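# Feed the long board through the wall slot onto bearers

## Task

Move the long board through the opening in the grey panel wall, never letting any part of it pass above the wall or around either of its ends, and set it down flat on top of the two wooden bearers on the far side. At the end it must be supported by those two bearers only, with no contact with the table, the wall or any offcut. Its length must run more crosswise to each bearer than along it. Both bearers and all offcuts must still be sitting on the table top and touching it. The placement must stay put on its own without the robot, the robot must not be holding any other loose item, and both grippers must release and withdraw once done. If any of these conditions fails, the task counts as not done.

## Robot and tools

ROBOT. Two six-joint xArm-style arms, left_arm and right_arm, each ending in a parallel two-finger gripper. The left base sits at (-0.020, +0.277, 0) m and the right base at (+0.010, -0.431, 0) m. Both are almost aligned with the scene frame; the right base is turned about 0.12 rad around z. The names left and right are just labels, not image sides.

SCENE FRAME. Origin is on the table surface midway between the arms. +x points out over the table, +z points up, and left_arm is on the +y side. Every printed gripper pose uses this frame, in metres.

GRIPPER GEOMETRY. The fingers extend along the gripper's own +z axis and close along its y axis. The reported end_effector_position is the point between the pads when they are shut, roughly 2 cm short of the fingertips. Closing pushes the tips about 10 mm further forward.

execute_actions. Takes "actions", a list holding zero or one entry, plus an optional "pictures" boolean.
- Empty list: no command; returns the state along with camera images.
- Motion entry: {"rows": [...], "steps": n}. n runs from 7 to 15 control steps, each 1/30 s; it defaults to 15. Each row is used for one step, and the final row is repeated to fill any remaining steps. A row is always 14 numbers, one flat list covering both arms, even if one arm stays still. The first 7 are for left_arm: waist, shoulder, elbow, forearm roll, wrist pitch, wrist roll, then opening. The last 7 are the same for right_arm. The joint values are absolute target angles in radians, on the same scale as the Joint positions line. They are not offsets. Opening is an absolute command from -1 (shut) to +1 (fully open).
- Wait entry: {"steps": n} with n up to 300. It returns once n steps have passed since the previous result, and your reply time counts toward them.
Joint ranges (rad): waist -6.283..6.283, shoulder -2.059..2.094, elbow -3.927..0.192, forearm roll -6.283..6.283, wrist pitch -1.693..3.142, wrist roll -6.283..6.283. A call is rejected and nothing is sent if a target overshoots a range end by more than 0.010 and is also further out than the current angle. The true ends can differ by up to 0.010 either way. A target beyond a true end gets clipped to that end and reported as "joint sent to its limit". That message may refer to an earlier move.

MOTION LIMITS. Joint targets change at most 3.14 rad/s and need 0.16 s to reach that speed. All joints of one arm are timed to arrive together. On each step, a joint target is kept within 0.623 rad of the measured angle. If the targets would shift the gripper more than 70 mm from where it is, they are all scaled back. Far goals therefore need several calls.

TIMING. A result is returned 7 steps before its action finishes, and those steps play out while you think. The arms keep heading to the last row you sent until they settle or a HELD step occurs. After that, only a new action makes them travel or press further.

RESULT LINES.
- Per arm: gripper position (m), orientation quat wxyz, and linear and angular velocity. These can be off, especially at long reach.
- Joint positions / Joint velocities: six joints (rad, rad/s), then the finger-pad gap (m, m/s; 0.084 m is fully open).
- grip_measured: the measured opening on the -1..+1 command scale.
- HELD: steps on which all or part of your row was not sent.
- "joint command not followed": a clearance check altered or blocked targets on some steps.
- Joint torques: total drive output in joint order, with an offset, a scale error and noise. It is nonzero even in free air.
- MOTOR HOT: appears from 65 °C. At 80 °C the arm is braked until it cools, reported as an OVER-TEMPERATURE FAULT. Carrying a load heats the motors, even while you are thinking.
- TORQUE FAULT: contact torque hit a load limit (N m: waist 47.5, shoulder 47.5, elbow 28.5, forearm roll 28.5, wrist pitch 19, wrist roll 19; held weight counts). The arm backs that joint off, stays still for 10 s, and the rest of the call is dropped.

GRIPPING. To hold something, keep commanding an opening clearly below grip_measured; a lower command gives a firmer squeeze. The force reaches about 24 N per pad on items up to about 6 cm wide. Closing fast can hit harder. Sending back the grip_measured value gives only light pressure, and wider items may slip.

zoom_image. Arguments: camera (cam_head_left, cam_head_right, cam_high, cam_low, cam_left_wrist, cam_right_wrist) and region [x0, y0, x1, y1] in pixels of that camera's latest full 896x504 image, origin at top-left, at most 504x504. It returns an enlarged crop. The prompt gives calibration per camera: K, radial distortion D, and T_world_to_cam. Wrist camera poses follow the arm joints. Expect small errors of a few millimetres and degrees.

read_manual. Optional section, default "licences". Returns only the URDF licence text and never moves anything.

finished_scene. Argument scene, an integer for the scene you are in. Replying without any tool call ends everything.

CAUTIONS. Keep the arms from striking or pushing each other. Knocking items off the table means failure. Drops, slams, hard hits and forceful shoves lower the result. Loose objects may receive brief random pushes. The board must go through the slot, never over or around the wall. Finish by opening both grippers and moving clear, with nothing held. Faster, smoother motion with less effort is better, and thinking time also counts toward robot time.

Each tool is called after "Call:" by a JSON object that holds its "op" and its "data", one argument or row to a line.

## Session

Call:
{"op": "execute_actions", "data": {
  "actions": []
}}

Scene clock: 0.00 s of 4900.00 s.
left_arm: end_effector_position=(+0.6577, +0.3329, +0.3709) grip_measured=+1.00 end_effector_quat_wxyz=(+0.146, -0.415, +0.805, -0.397) end_effector_velocity=(+0.000, +0.000, +0.000) end_effector_angular_velocity=(+0.000, -0.001, +0.001) | right_arm: end_effector_position=(+0.4493, -0.6146, +0.2576) grip_measured=+1.00 end_effector_quat_wxyz=(-0.131, +0.467, +0.870, +0.085) end_effector_velocity=(+0.000, +0.000, -0.001) end_effector_angular_velocity=(+0.000, +0.001, -0.000)
Joint positions: left_arm=[ 0.278  0.345 -1.705 -0.876  1.018  2.82   0.084] | right_arm=[-0.603  0.223 -1.525  0.17   1.567 -2.665  0.084]
Joint velocities: left_arm=[ 0.    -0.     0.    -0.    -0.001 -0.     0.   ] | right_arm=[ 0.001  0.002 -0.001  0.     0.     0.001 -0.   ]
Joint torques (N m, as the arm reports them, + toward a larger angle): no reading
camera_calibration (this result's frames):
cam_left_wrist: T_world_to_cam=[[-0.559529, 0.340559, -0.75561, 0.570053], [0.607571, 0.788627, -0.0944663, -0.555231], [0.563723, -0.511944, -0.648174, 0.172321], [0, 0, 0, 1]] pos_world=[0.559163, 0.331953, 0.489981]
cam_right_wrist: T_world_to_cam=[[0.838921, 0.544088, 0.0134413, -0.0117557], [0.522514, -0.798254, -0.299617, -0.582404], [-0.152289, 0.258378, -0.953965, 0.600248], [0, 0, 0, 1]] pos_world=[0.405587, -0.613601, 0.398275]

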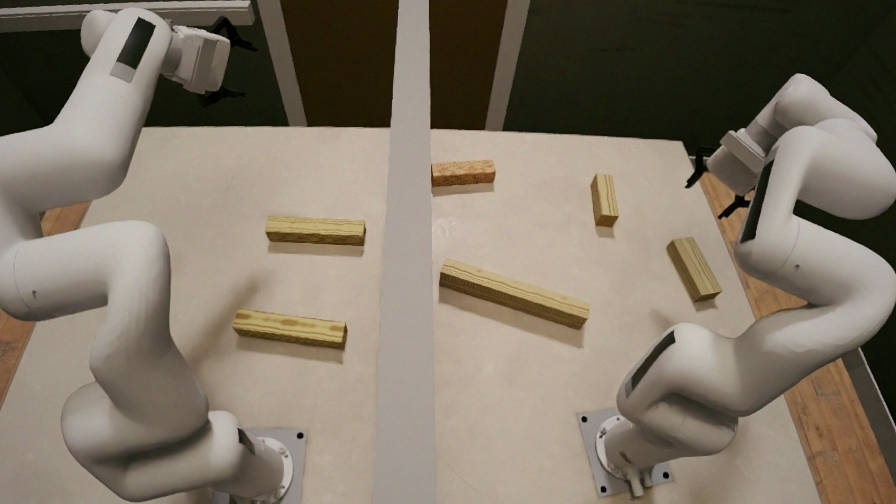

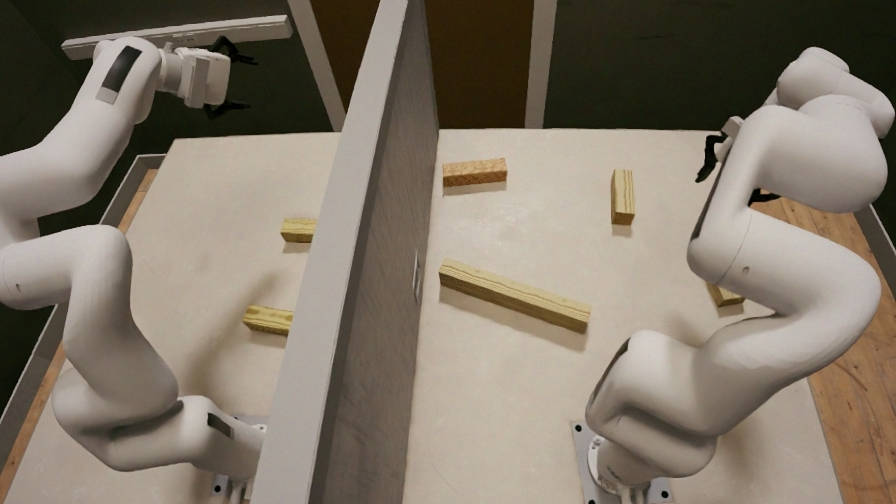

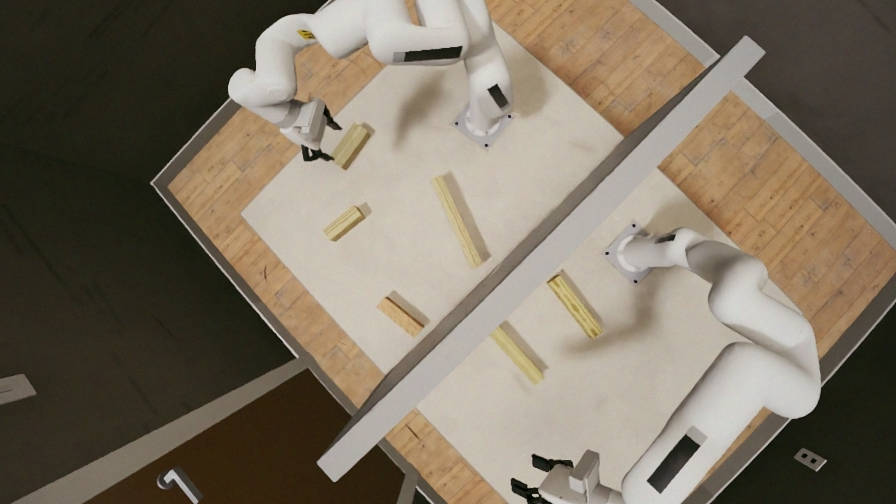

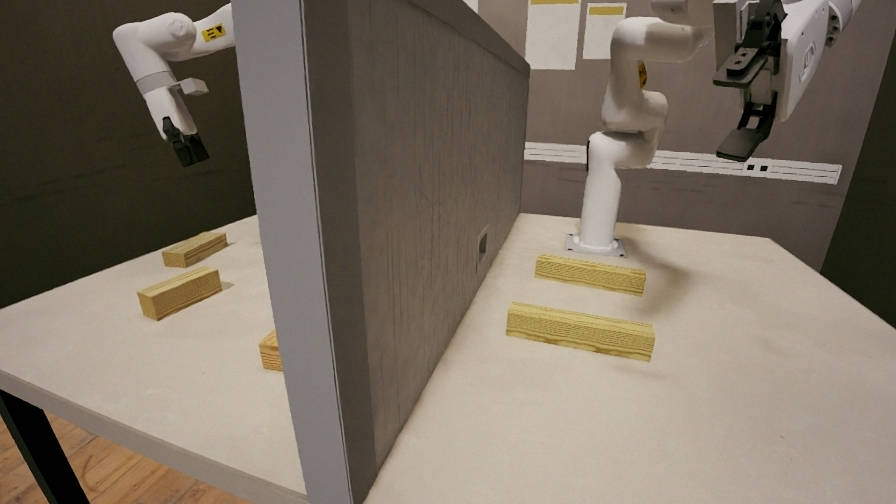

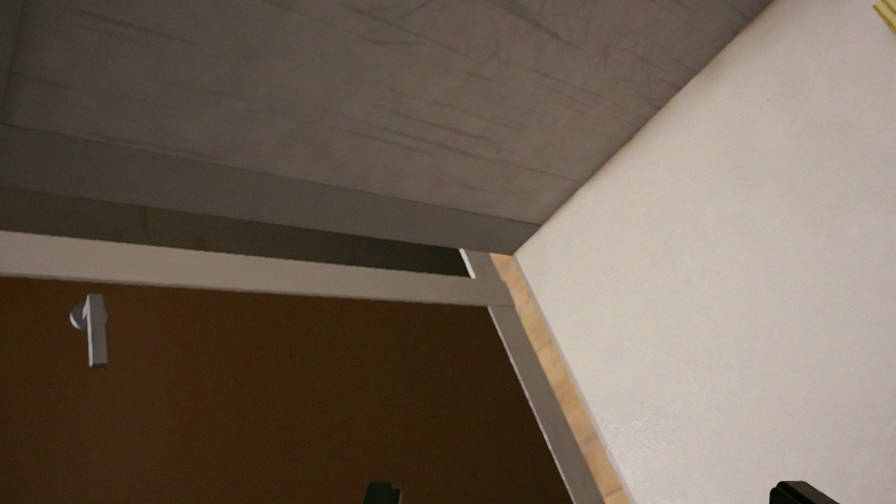

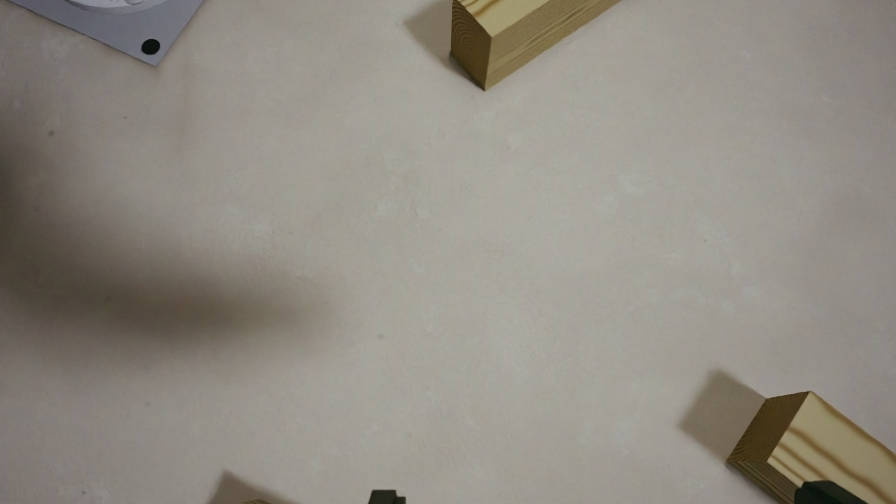

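Call:
{"op": "zoom_image", "data": {
  "camera": "cam_head_right",
  "region": [390, 220, 630, 360]
}}

Call:
{"op": "zoom_image", "data": {
  "camera": "cam_low",
  "region": [440, 200, 680, 380]
}}

Call:
{"op": "zoom_image", "data": {
  "camera": "cam_head_left",
  "region": [210, 190, 450, 370]
}}

Region (390, 220, 630, 360) of cam_head_right's 896x504 image, scaled by 2.100, with more detail than that image has; it fills the top 294 rows of this view, and the rest is white.

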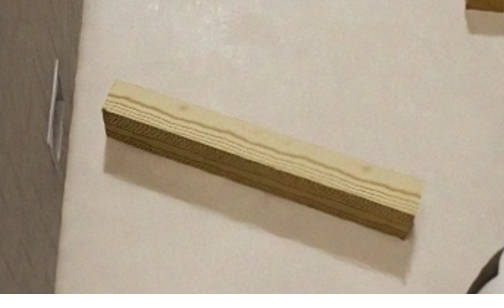

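Region (440, 200, 680, 380) of cam_low's 896x504 image, scaled by 2.100, with more detail than that image has; it fills the top 378 rows of this view, and the rest is white.

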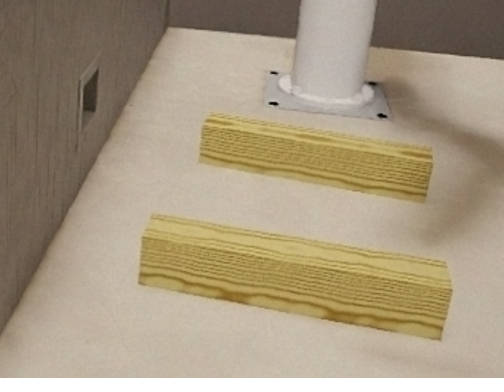

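Region (210, 190, 450, 370) of cam_head_left's 896x504 image, scaled by 2.100, with more detail than that image has; it fills the top 378 rows of this view, and the rest is white.

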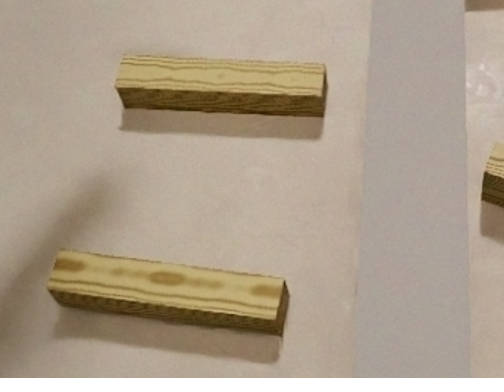

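Call:
{"op": "execute_actions", "data": {
  "actions": [
    {"rows": [[0.3,0.3093,-0.7728,-1.3008,1.7033,-0.4455,1,0.432,-0.2989,-0.7512,0,1.0501,-0.668,1]], "steps": 15}
  ]
}}

Call:
{"op": "execute_actions", "data": {
  "actions": [
    {"steps": 60}
  ],
  "pictures": true
}}

Scene clock: 5.50 s of 4900.00 s.
left_arm: end_effector_position=(+0.6137, +0.2894, +0.3067) grip_measured=+1.00 end_effector_quat_wxyz=(-0.019, -0.487, +0.757, -0.435) end_effector_velocity=(-0.237, -0.208, -0.275) end_effector_angular_velocity=(-1.183, +1.397, +0.088) | right_arm: end_effector_position=(+0.4592, -0.5432, +0.2597) grip_measured=+1.00 end_effector_quat_wxyz=(-0.089, +0.472, +0.876, +0.046) end_effector_velocity=(-0.007, +0.358, -0.038) end_effector_angular_velocity=(-0.392, -0.106, -0.000)
Joint positions: left_arm=[ 0.283  0.338 -1.554 -0.973  1.167  2.669  0.084] | right_arm=[-0.427  0.082 -1.351  0.125  1.429 -2.488  0.084]
Joint velocities: left_arm=[ 0.022 -0.03   0.743 -0.428  0.702 -0.743  0.   ] | right_arm=[ 0.85  -0.6    0.854 -0.194 -0.583  0.856 -0.   ]
Joint torques (N m, as the arm reports them, + toward a larger angle): left_arm=[  1.18 -40.8  -14.53   0.01  -0.52  -0.13] | right_arm=[ -3.39 -23.26 -13.89  -0.57  -1.59   0.04]
Steps of this call (steps 1 to 90: nothing new was sent; then 2.23 s passed at rest; steps 91 to 98: the first 8 steps of this action). Readings (joint positions):
91: left_arm=[0.278 0.345 -1.705 -0.876 1.018 2.819] | right_arm=[-0.603 0.222 -1.525 0.170 1.567 -2.665]
92: left_arm=[0.278 0.344 -1.701 -0.880 1.024 2.813] | right_arm=[-0.599 0.219 -1.520 0.168 1.562 -2.659]
94: left_arm=[0.280 0.338 -1.663 -0.909 1.066 2.770] | right_arm=[-0.556 0.182 -1.471 0.154 1.522 -2.611]
98: the state above

Scene clock: 7.50 s of 4900.00 s.
left_arm: end_effector_position=(+0.3569, +0.1330, +0.1814) grip_measured=+1.00 end_effector_quat_wxyz=(+0.501, +0.500, +0.500, -0.499) end_effector_velocity=(+0.000, +0.000, -0.000) end_effector_angular_velocity=(+0.001, +0.005, +0.000) | right_arm: end_effector_position=(+0.3329, -0.2329, +0.2000) grip_measured=+1.00 end_effector_quat_wxyz=(+0.000, +0.820, +0.572, -0.000) end_effector_velocity=(+0.000, -0.000, +0.001) end_effector_angular_velocity=(+0.001, -0.002, -0.001)
Joint positions: left_arm=[ 0.3    0.309 -0.773 -1.301  1.703 -0.445  0.084] | right_arm=[ 0.432 -0.299 -0.751 -0.     1.05  -0.668  0.084]
Joint velocities: left_arm=[-0.     0.001 -0.     0.    -0.001 -0.005 -0.   ] | right_arm=[-0.    -0.002 -0.    -0.    -0.     0.001  0.   ]
Joint torques (N m, as the arm reports them, + toward a larger angle): left_arm=[  1.23 -27.18  -7.74   0.25   1.98  -0.3 ] | right_arm=[ -1.35 -18.67 -15.79  -0.82  -2.83   0.24]
Kept back: nothing.
Steps of this call (steps 1 to 7: the last 7 steps of your previous action; steps 8 to 60: the robot went on to your last target). Readings (joint positions):
1: left_arm=[0.284 0.336 -1.529 -0.987 1.190 2.644] | right_arm=[-0.399 0.063 -1.322 0.118 1.410 -2.460]
2: left_arm=[0.284 0.335 -1.504 -1.001 1.213 2.618] | right_arm=[-0.370 0.045 -1.293 0.113 1.392 -2.431]
4: left_arm=[0.286 0.332 -1.451 -1.028 1.257 2.565] | right_arm=[-0.312 0.012 -1.239 0.102 1.359 -2.374]
8: left_arm=[0.288 0.328 -1.339 -1.077 1.337 2.453] | right_arm=[-0.195 -0.047 -1.147 0.083 1.301 -2.257]
60: the state above
camera_calibration (this result's frames):
cam_left_wrist: T_world_to_cam=[[0.999955, 0.008722, -0.00369758, -0.322215], [0.00365808, 0.00454042, 0.999983, -0.111427], [0.00873864, -0.999952, 0.00450832, 0.261278], [0, 0, 0, 1]] pos_world=[0.320325, 0.264581, 0.109056]
cam_right_wrist: T_world_to_cam=[[0.934959, -0.354642, -0.00892283, -0.357786], [-0.354575, -0.934991, 0.00826152, -0.0355523], [-0.0112726, -0.00456037, -0.999926, 0.329975], [0, 0, 0, 1]] pos_world=[0.325629, -0.158622, 0.327052]

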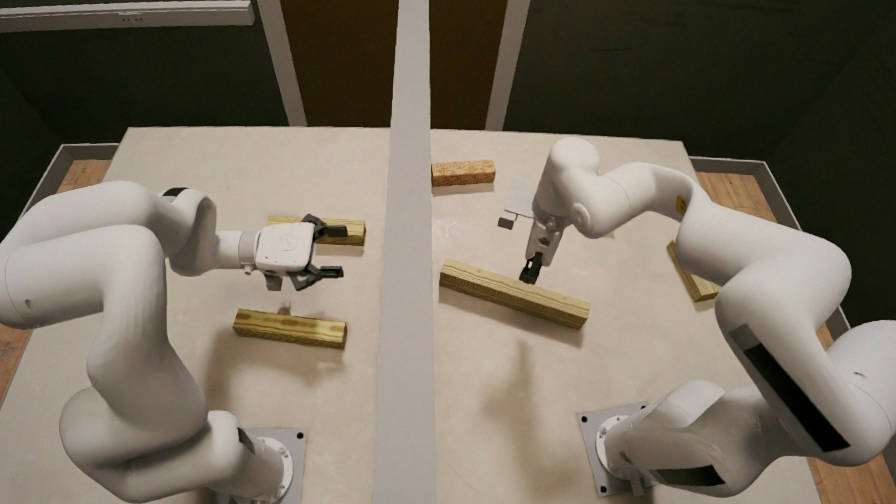

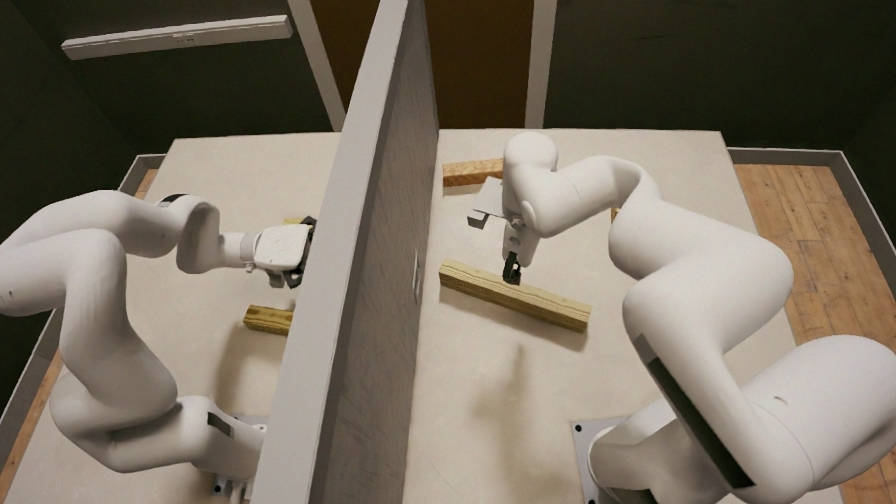

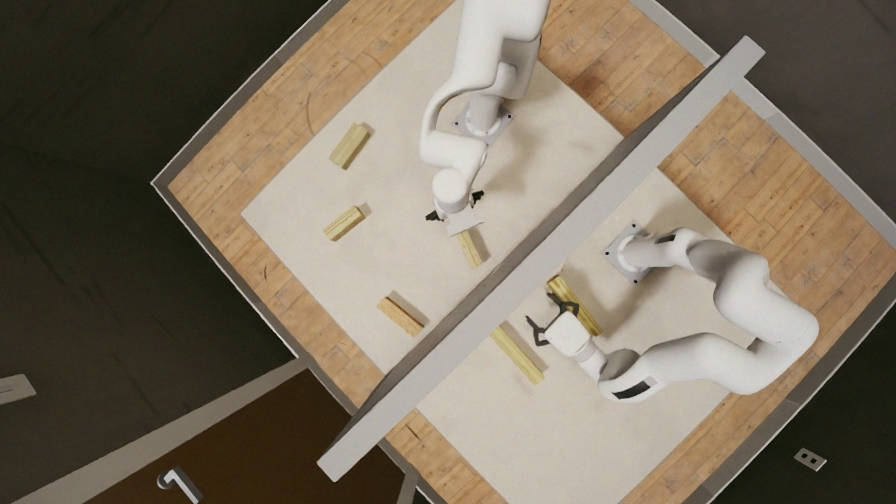

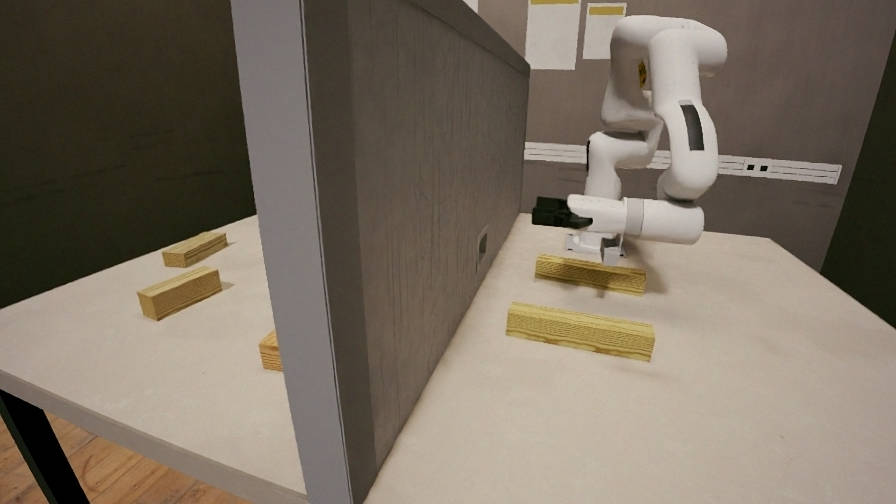

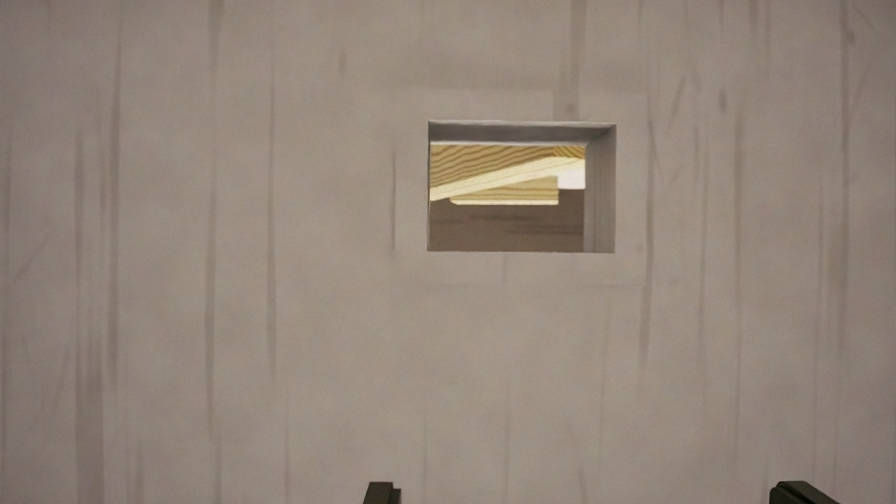

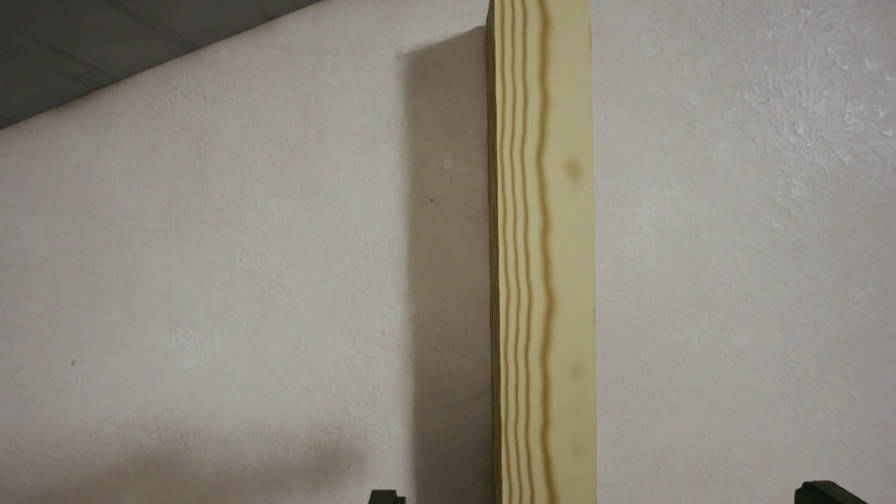

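Call:
{"op": "execute_actions", "data": {
  "actions": [
    {"rows": [[0.3,0.3093,-0.7728,-1.3008,1.7033,-0.4455,1,0.4237,-0.1125,-0.6498,0,0.7623,-0.684,1]], "steps": 11}
  ]
}}

Call:
{"op": "execute_actions", "data": {
  "actions": [
    {"rows": [[0.3,0.3093,-0.7728,-1.3008,1.7033,-0.4455,1,0.4237,0.0545,-0.6037,0,0.5492,-0.684,1]], "steps": 15}
  ]
}}

Call:
{"op": "execute_actions", "data": {
  "actions": [
    {"rows": [[0.3,0.3093,-0.7728,-1.3008,1.7033,-0.4455,1,0.4237,0.0545,-0.6037,0,0.5492,-0.684,0.6],[0.3,0.3093,-0.7728,-1.3008,1.7033,-0.4455,1,0.4237,0.0545,-0.6037,0,0.5492,-0.684,0.4],[0.3,0.3093,-0.7728,-1.3008,1.7033,-0.4455,1,0.4237,0.0545,-0.6037,0,0.5492,-0.684,0.2],[0.3,0.3093,-0.7728,-1.3008,1.7033,-0.4455,1,0.4237,0.0545,-0.6037,0,0.5492,-0.684,0.1],[0.3,0.3093,-0.7728,-1.3008,1.7033,-0.4455,1,0.4237,0.0545,-0.6037,0,0.5492,-0.684,0.0],[0.3,0.3093,-0.7728,-1.3008,1.7033,-0.4455,1,0.4237,0.0545,-0.6037,0,0.5492,-0.684,-0.1],[0.3,0.3093,-0.7728,-1.3008,1.7033,-0.4455,1,0.4237,0.0545,-0.6037,0,0.5492,-0.684,-0.2],[0.3,0.3093,-0.7728,-1.3008,1.7033,-0.4455,1,0.4237,0.0545,-0.6037,0,0.5492,-0.684,-0.3],[0.3,0.3093,-0.7728,-1.3008,1.7033,-0.4455,1,0.4237,0.0545,-0.6037,0,0.5492,-0.684,-0.5],[0.3,0.3093,-0.7728,-1.3008,1.7033,-0.4455,1,0.4237,0.0545,-0.6037,0,0.5492,-0.684,-0.7],[0.3,0.3093,-0.7728,-1.3008,1.7033,-0.4455,1,0.4237,0.0545,-0.6037,0,0.5492,-0.684,-1]], "steps": 15}
  ]
}}

Call:
{"op": "execute_actions", "data": {
  "actions": [
    {"steps": 10}
  ],
  "pictures": true
}}

Scene clock: 8.53 s of 4900.00 s.
left_arm: end_effector_position=(+0.3569, +0.1330, +0.1814) grip_measured=+1.00 end_effector_quat_wxyz=(+0.500, +0.500, +0.500, -0.500) end_effector_velocity=(-0.000, -0.000, -0.000) end_effector_angular_velocity=(-0.001, +0.001, -0.000) | right_arm: end_effector_position=(+0.3395, -0.2295, +0.1865) grip_measured=+1.00 end_effector_quat_wxyz=(+0.000, +0.820, +0.573, +0.007) end_effector_velocity=(+0.096, +0.043, -0.340) end_effector_angular_velocity=(+0.043, -0.072, +0.028)
Joint positions: left_arm=[ 0.3    0.309 -0.773 -1.301  1.703 -0.445  0.084] | right_arm=[ 0.431 -0.267 -0.737 -0.     0.99  -0.671  0.084]
Joint velocities: left_arm=[-0.     0.001 -0.     0.     0.001 -0.001  0.   ] | right_arm=[-0.034  0.742  0.361 -0.    -1.186 -0.062 -0.   ]
Joint torques (N m, as the arm reports them, + toward a larger angle): left_arm=[  1.23 -27.72  -7.56   0.27   1.83  -0.28] | right_arm=[-2.18  0.18 -7.75 -0.77 -2.01  0.33]
Steps of this call (steps 1 to 15: the robot went on to your last target; steps 16 to 27: nothing new was sent; steps 28 to 31: the first 4 steps of this action). Readings (joint positions):
28: left_arm=[0.300 0.309 -0.773 -1.301 1.703 -0.445] | right_arm=[0.432 -0.299 -0.751 -0.000 1.050 -0.668]
29: left_arm=[0.300 0.309 -0.773 -1.301 1.703 -0.445] | right_arm=[0.432 -0.296 -0.750 -0.000 1.044 -0.668]
31: the state above

Scene clock: 9.03 s of 4900.00 s.
left_arm: end_effector_position=(+0.3569, +0.1330, +0.1814) grip_measured=+1.00 end_effector_quat_wxyz=(+0.500, +0.500, +0.500, -0.500) end_effector_velocity=(+0.000, +0.000, -0.001) end_effector_angular_velocity=(+0.001, +0.001, +0.000) | right_arm: end_effector_position=(+0.3410, -0.2317, +0.0505) grip_measured=+1.00 end_effector_quat_wxyz=(-0.000, +0.818, +0.575, -0.006) end_effector_velocity=(-0.051, -0.031, -0.177) end_effector_angular_velocity=(-0.068, +0.114, +0.001)
Joint positions: left_arm=[ 0.3    0.309 -0.773 -1.301  1.703 -0.446  0.084] | right_arm=[ 0.424  0.035 -0.605  0.     0.582 -0.684  0.084]
Joint velocities: left_arm=[-0.     0.001  0.    -0.    -0.001 -0.    -0.   ] | right_arm=[-0.001  0.401  0.167  0.    -0.435 -0.002  0.   ]
Joint torques (N m, as the arm reports them, + toward a larger angle): left_arm=[  1.25 -27.52  -7.41   0.16   1.8   -0.26] | right_arm=[ -1.2  -40.2  -18.66  -0.71  -3.67   0.22]
Steps of this call (steps 1 to 7: the last 7 steps of your previous action; steps 8 to 15: the first 8 steps of this action). Readings (joint positions):
8: left_arm=[0.300 0.309 -0.773 -1.301 1.703 -0.445] | right_arm=[0.424 -0.117 -0.651 0.000 0.775 -0.683]
9: left_arm=[0.300 0.309 -0.773 -1.301 1.703 -0.445] | right_arm=[0.424 -0.113 -0.651 -0.000 0.764 -0.684]
11: left_arm=[0.300 0.309 -0.773 -1.301 1.703 -0.445] | right_arm=[0.424 -0.075 -0.645 -0.000 0.705 -0.684]
15: the state above

Scene clock: 9.53 s of 4900.00 s.
left_arm: end_effector_position=(+0.3569, +0.1330, +0.1814) grip_measured=+1.00 end_effector_quat_wxyz=(+0.500, +0.500, +0.500, -0.500) end_effector_velocity=(-0.000, -0.000, +0.000) end_effector_angular_velocity=(-0.001, -0.000, -0.000) | right_arm: end_effector_position=(+0.3439, -0.2299, +0.0452) grip_measured=-0.10 end_effector_quat_wxyz=(+0.000, +0.818, +0.575, +0.000) end_effector_velocity=(-0.006, -0.000, -0.001) end_effector_angular_velocity=(-0.007, +0.017, -0.001)
Joint positions: left_arm=[ 0.3    0.309 -0.773 -1.301  1.703 -0.446  0.084] | right_arm=[ 0.424  0.054 -0.604  0.     0.549 -0.684  0.04 ]
Joint velocities: left_arm=[ 0.    -0.     0.     0.     0.001  0.     0.   ] | right_arm=[ 0.006 -0.004  0.002  0.006  0.02   0.003 -0.142]
Joint torques (N m, as the arm reports them, + toward a larger angle): left_arm=[  0.92 -27.55  -7.42   0.37   1.9   -0.25] | right_arm=[ -1.32 -23.16 -12.96  -0.75  -3.88   0.18]
Steps of this call (steps 1 to 7: the last 7 steps of your previous action; steps 8 to 15: the first 8 steps of this action). Readings (joint positions):
8: left_arm=[0.300 0.309 -0.773 -1.301 1.703 -0.446] | right_arm=[0.424 0.052 -0.605 -0.000 0.550 -0.684]
9: left_arm=[0.300 0.309 -0.773 -1.301 1.703 -0.445] | right_arm=[0.424 0.053 -0.605 -0.000 0.550 -0.684]
11: left_arm=[0.300 0.309 -0.773 -1.301 1.703 -0.446] | right_arm=[0.424 0.053 -0.604 -0.000 0.549 -0.684]
15: the state above

Scene clock: 9.87 s of 4900.00 s.
left_arm: end_effector_position=(+0.3569, +0.1330, +0.1814) grip_measured=+1.00 end_effector_quat_wxyz=(+0.500, +0.500, +0.500, -0.500) end_effector_velocity=(-0.000, -0.000, +0.000) end_effector_angular_velocity=(-0.001, -0.000, -0.001) | right_arm: end_effector_position=(+0.3439, -0.2299, +0.0452) grip_measured=-0.12 end_effector_quat_wxyz=(+0.000, +0.818, +0.575, +0.000) end_effector_velocity=(-0.000, +0.000, +0.000) end_effector_angular_velocity=(+0.000, -0.000, +0.000)
Joint positions: left_arm=[ 0.3    0.309 -0.773 -1.301  1.703 -0.446  0.084] | right_arm=[ 0.424  0.054 -0.604 -0.     0.549 -0.684  0.039]
Joint velocities: left_arm=[ 0.    -0.001  0.     0.     0.001 -0.     0.   ] | right_arm=[ 0.    -0.001  0.001 -0.     0.     0.    -0.   ]
Joint torques (N m, as the arm reports them, + toward a larger angle): left_arm=[  1.13 -27.51  -7.48   0.36   1.96  -0.29] | right_arm=[ -1.37 -22.32 -12.23  -0.63  -2.95   0.2 ]
Kept back: nothing.
Steps of this call (steps 1 to 7: the last 7 steps of your previous action; steps 8 to 10: the robot went on to your last target). Readings (joint positions):
1: left_arm=[0.300 0.309 -0.773 -1.301 1.703 -0.445] | right_arm=[0.424 0.054 -0.604 -0.000 0.549 -0.684]
2: left_arm=[0.300 0.309 -0.773 -1.301 1.703 -0.445] | right_arm=[0.424 0.054 -0.604 -0.000 0.549 -0.684]
4: left_arm=[0.300 0.309 -0.773 -1.301 1.703 -0.445] | right_arm=[0.424 0.054 -0.604 -0.000 0.549 -0.684]
8: left_arm=[0.300 0.309 -0.773 -1.301 1.703 -0.445] | right_arm=[0.424 0.054 -0.604 -0.000 0.549 -0.684]
10: the state above
camera_calibration (this result's frames):
cam_left_wrist: T_world_to_cam=[[0.999953, 0.0087176, -0.00425414, -0.322105], [0.0042146, 0.00454974, 0.999981, -0.111621], [0.00873679, -0.999952, 0.00451279, 0.261275], [0, 0, 0, 1]] pos_world=[0.320278, 0.264578, 0.10907]
cam_right_wrist: T_world_to_cam=[[0.937679, -0.347397, -0.00854632, -0.367717], [-0.347337, -0.937708, 0.00780169, -0.0306536], [-0.0107242, -0.00434703, -0.999933, 0.175224], [0, 0, 0, 1]] pos_world=[0.336032, -0.155726, 0.172308]

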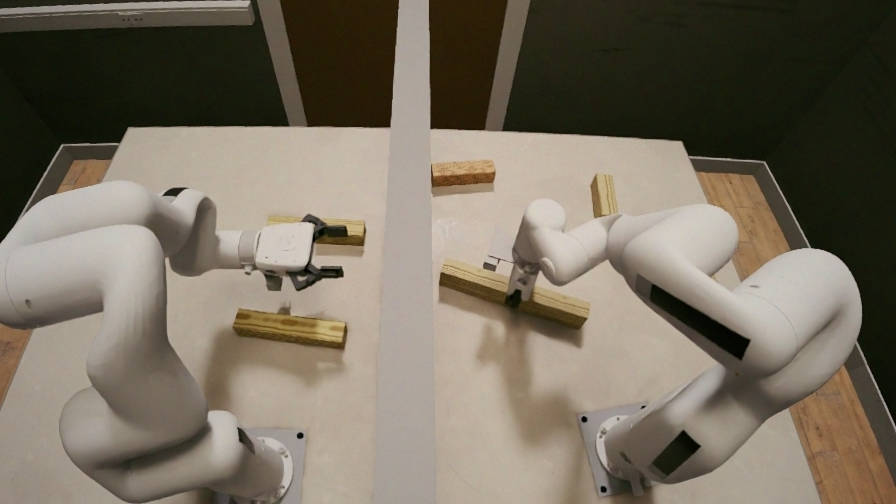

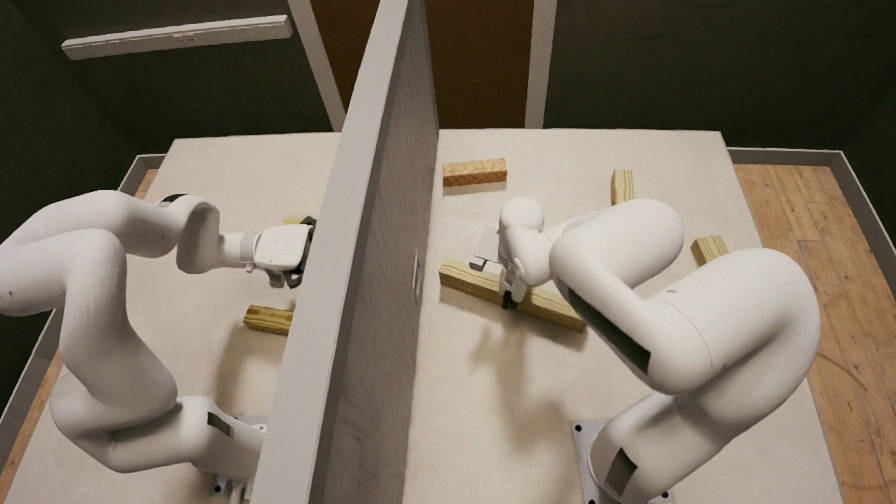

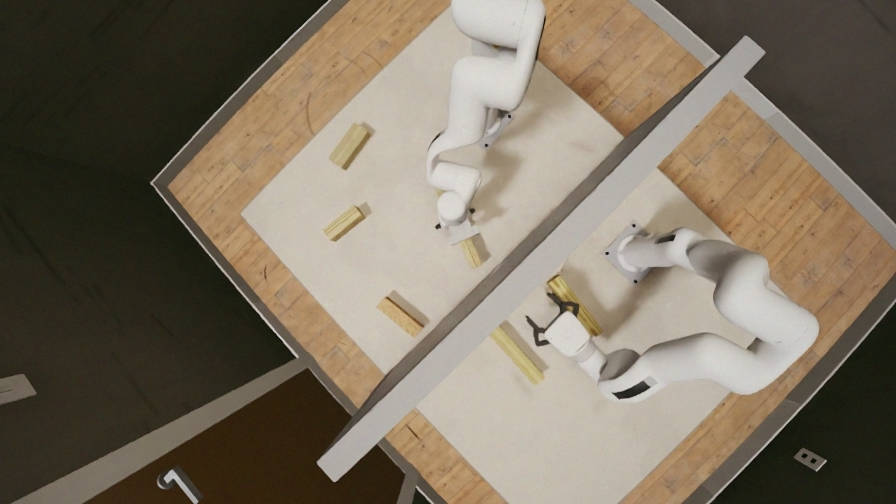

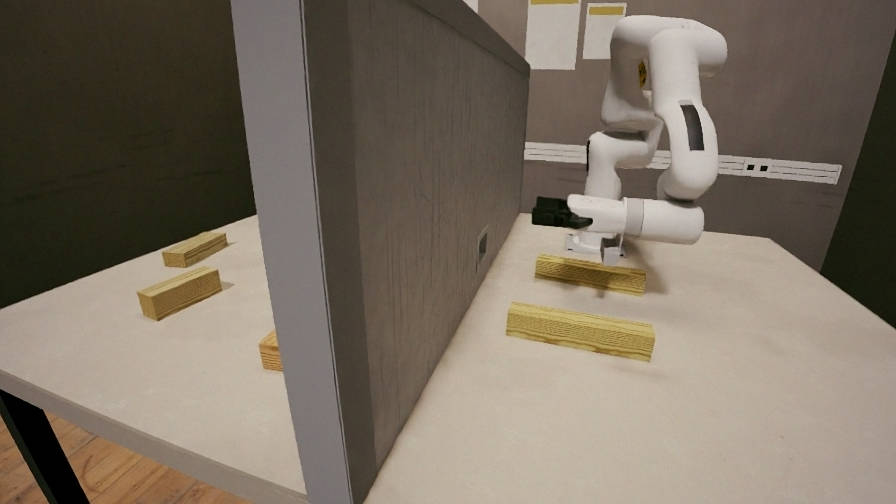

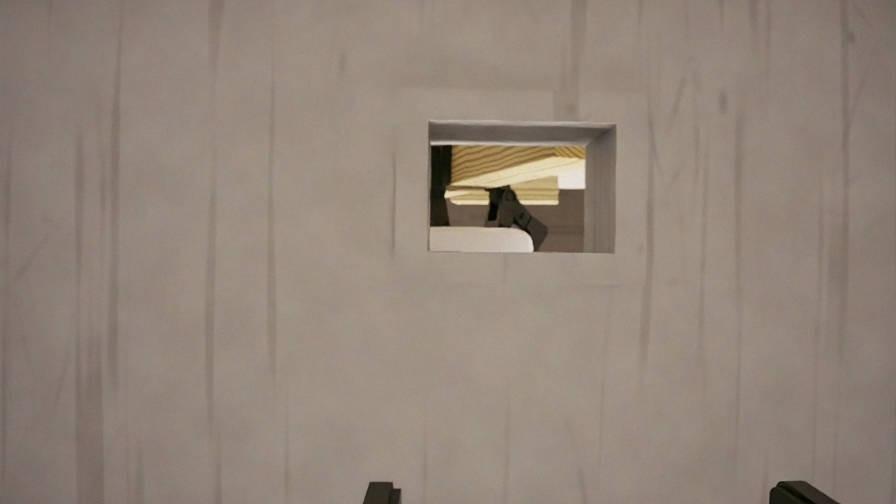

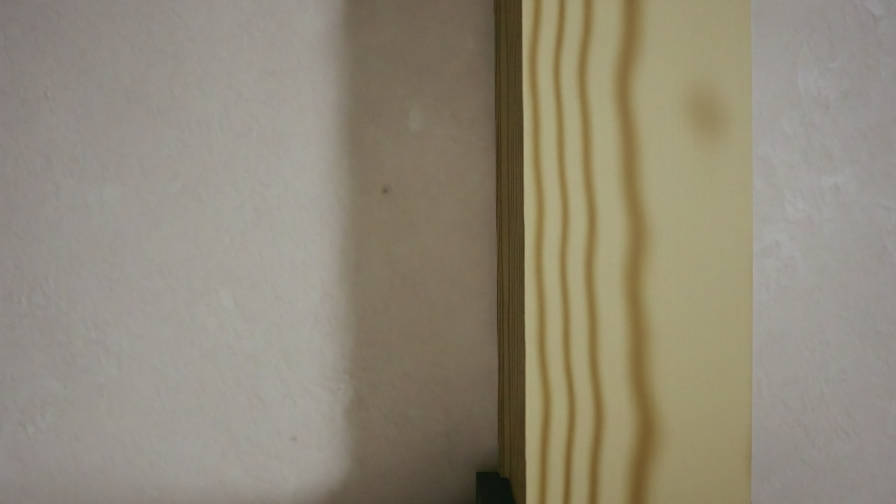

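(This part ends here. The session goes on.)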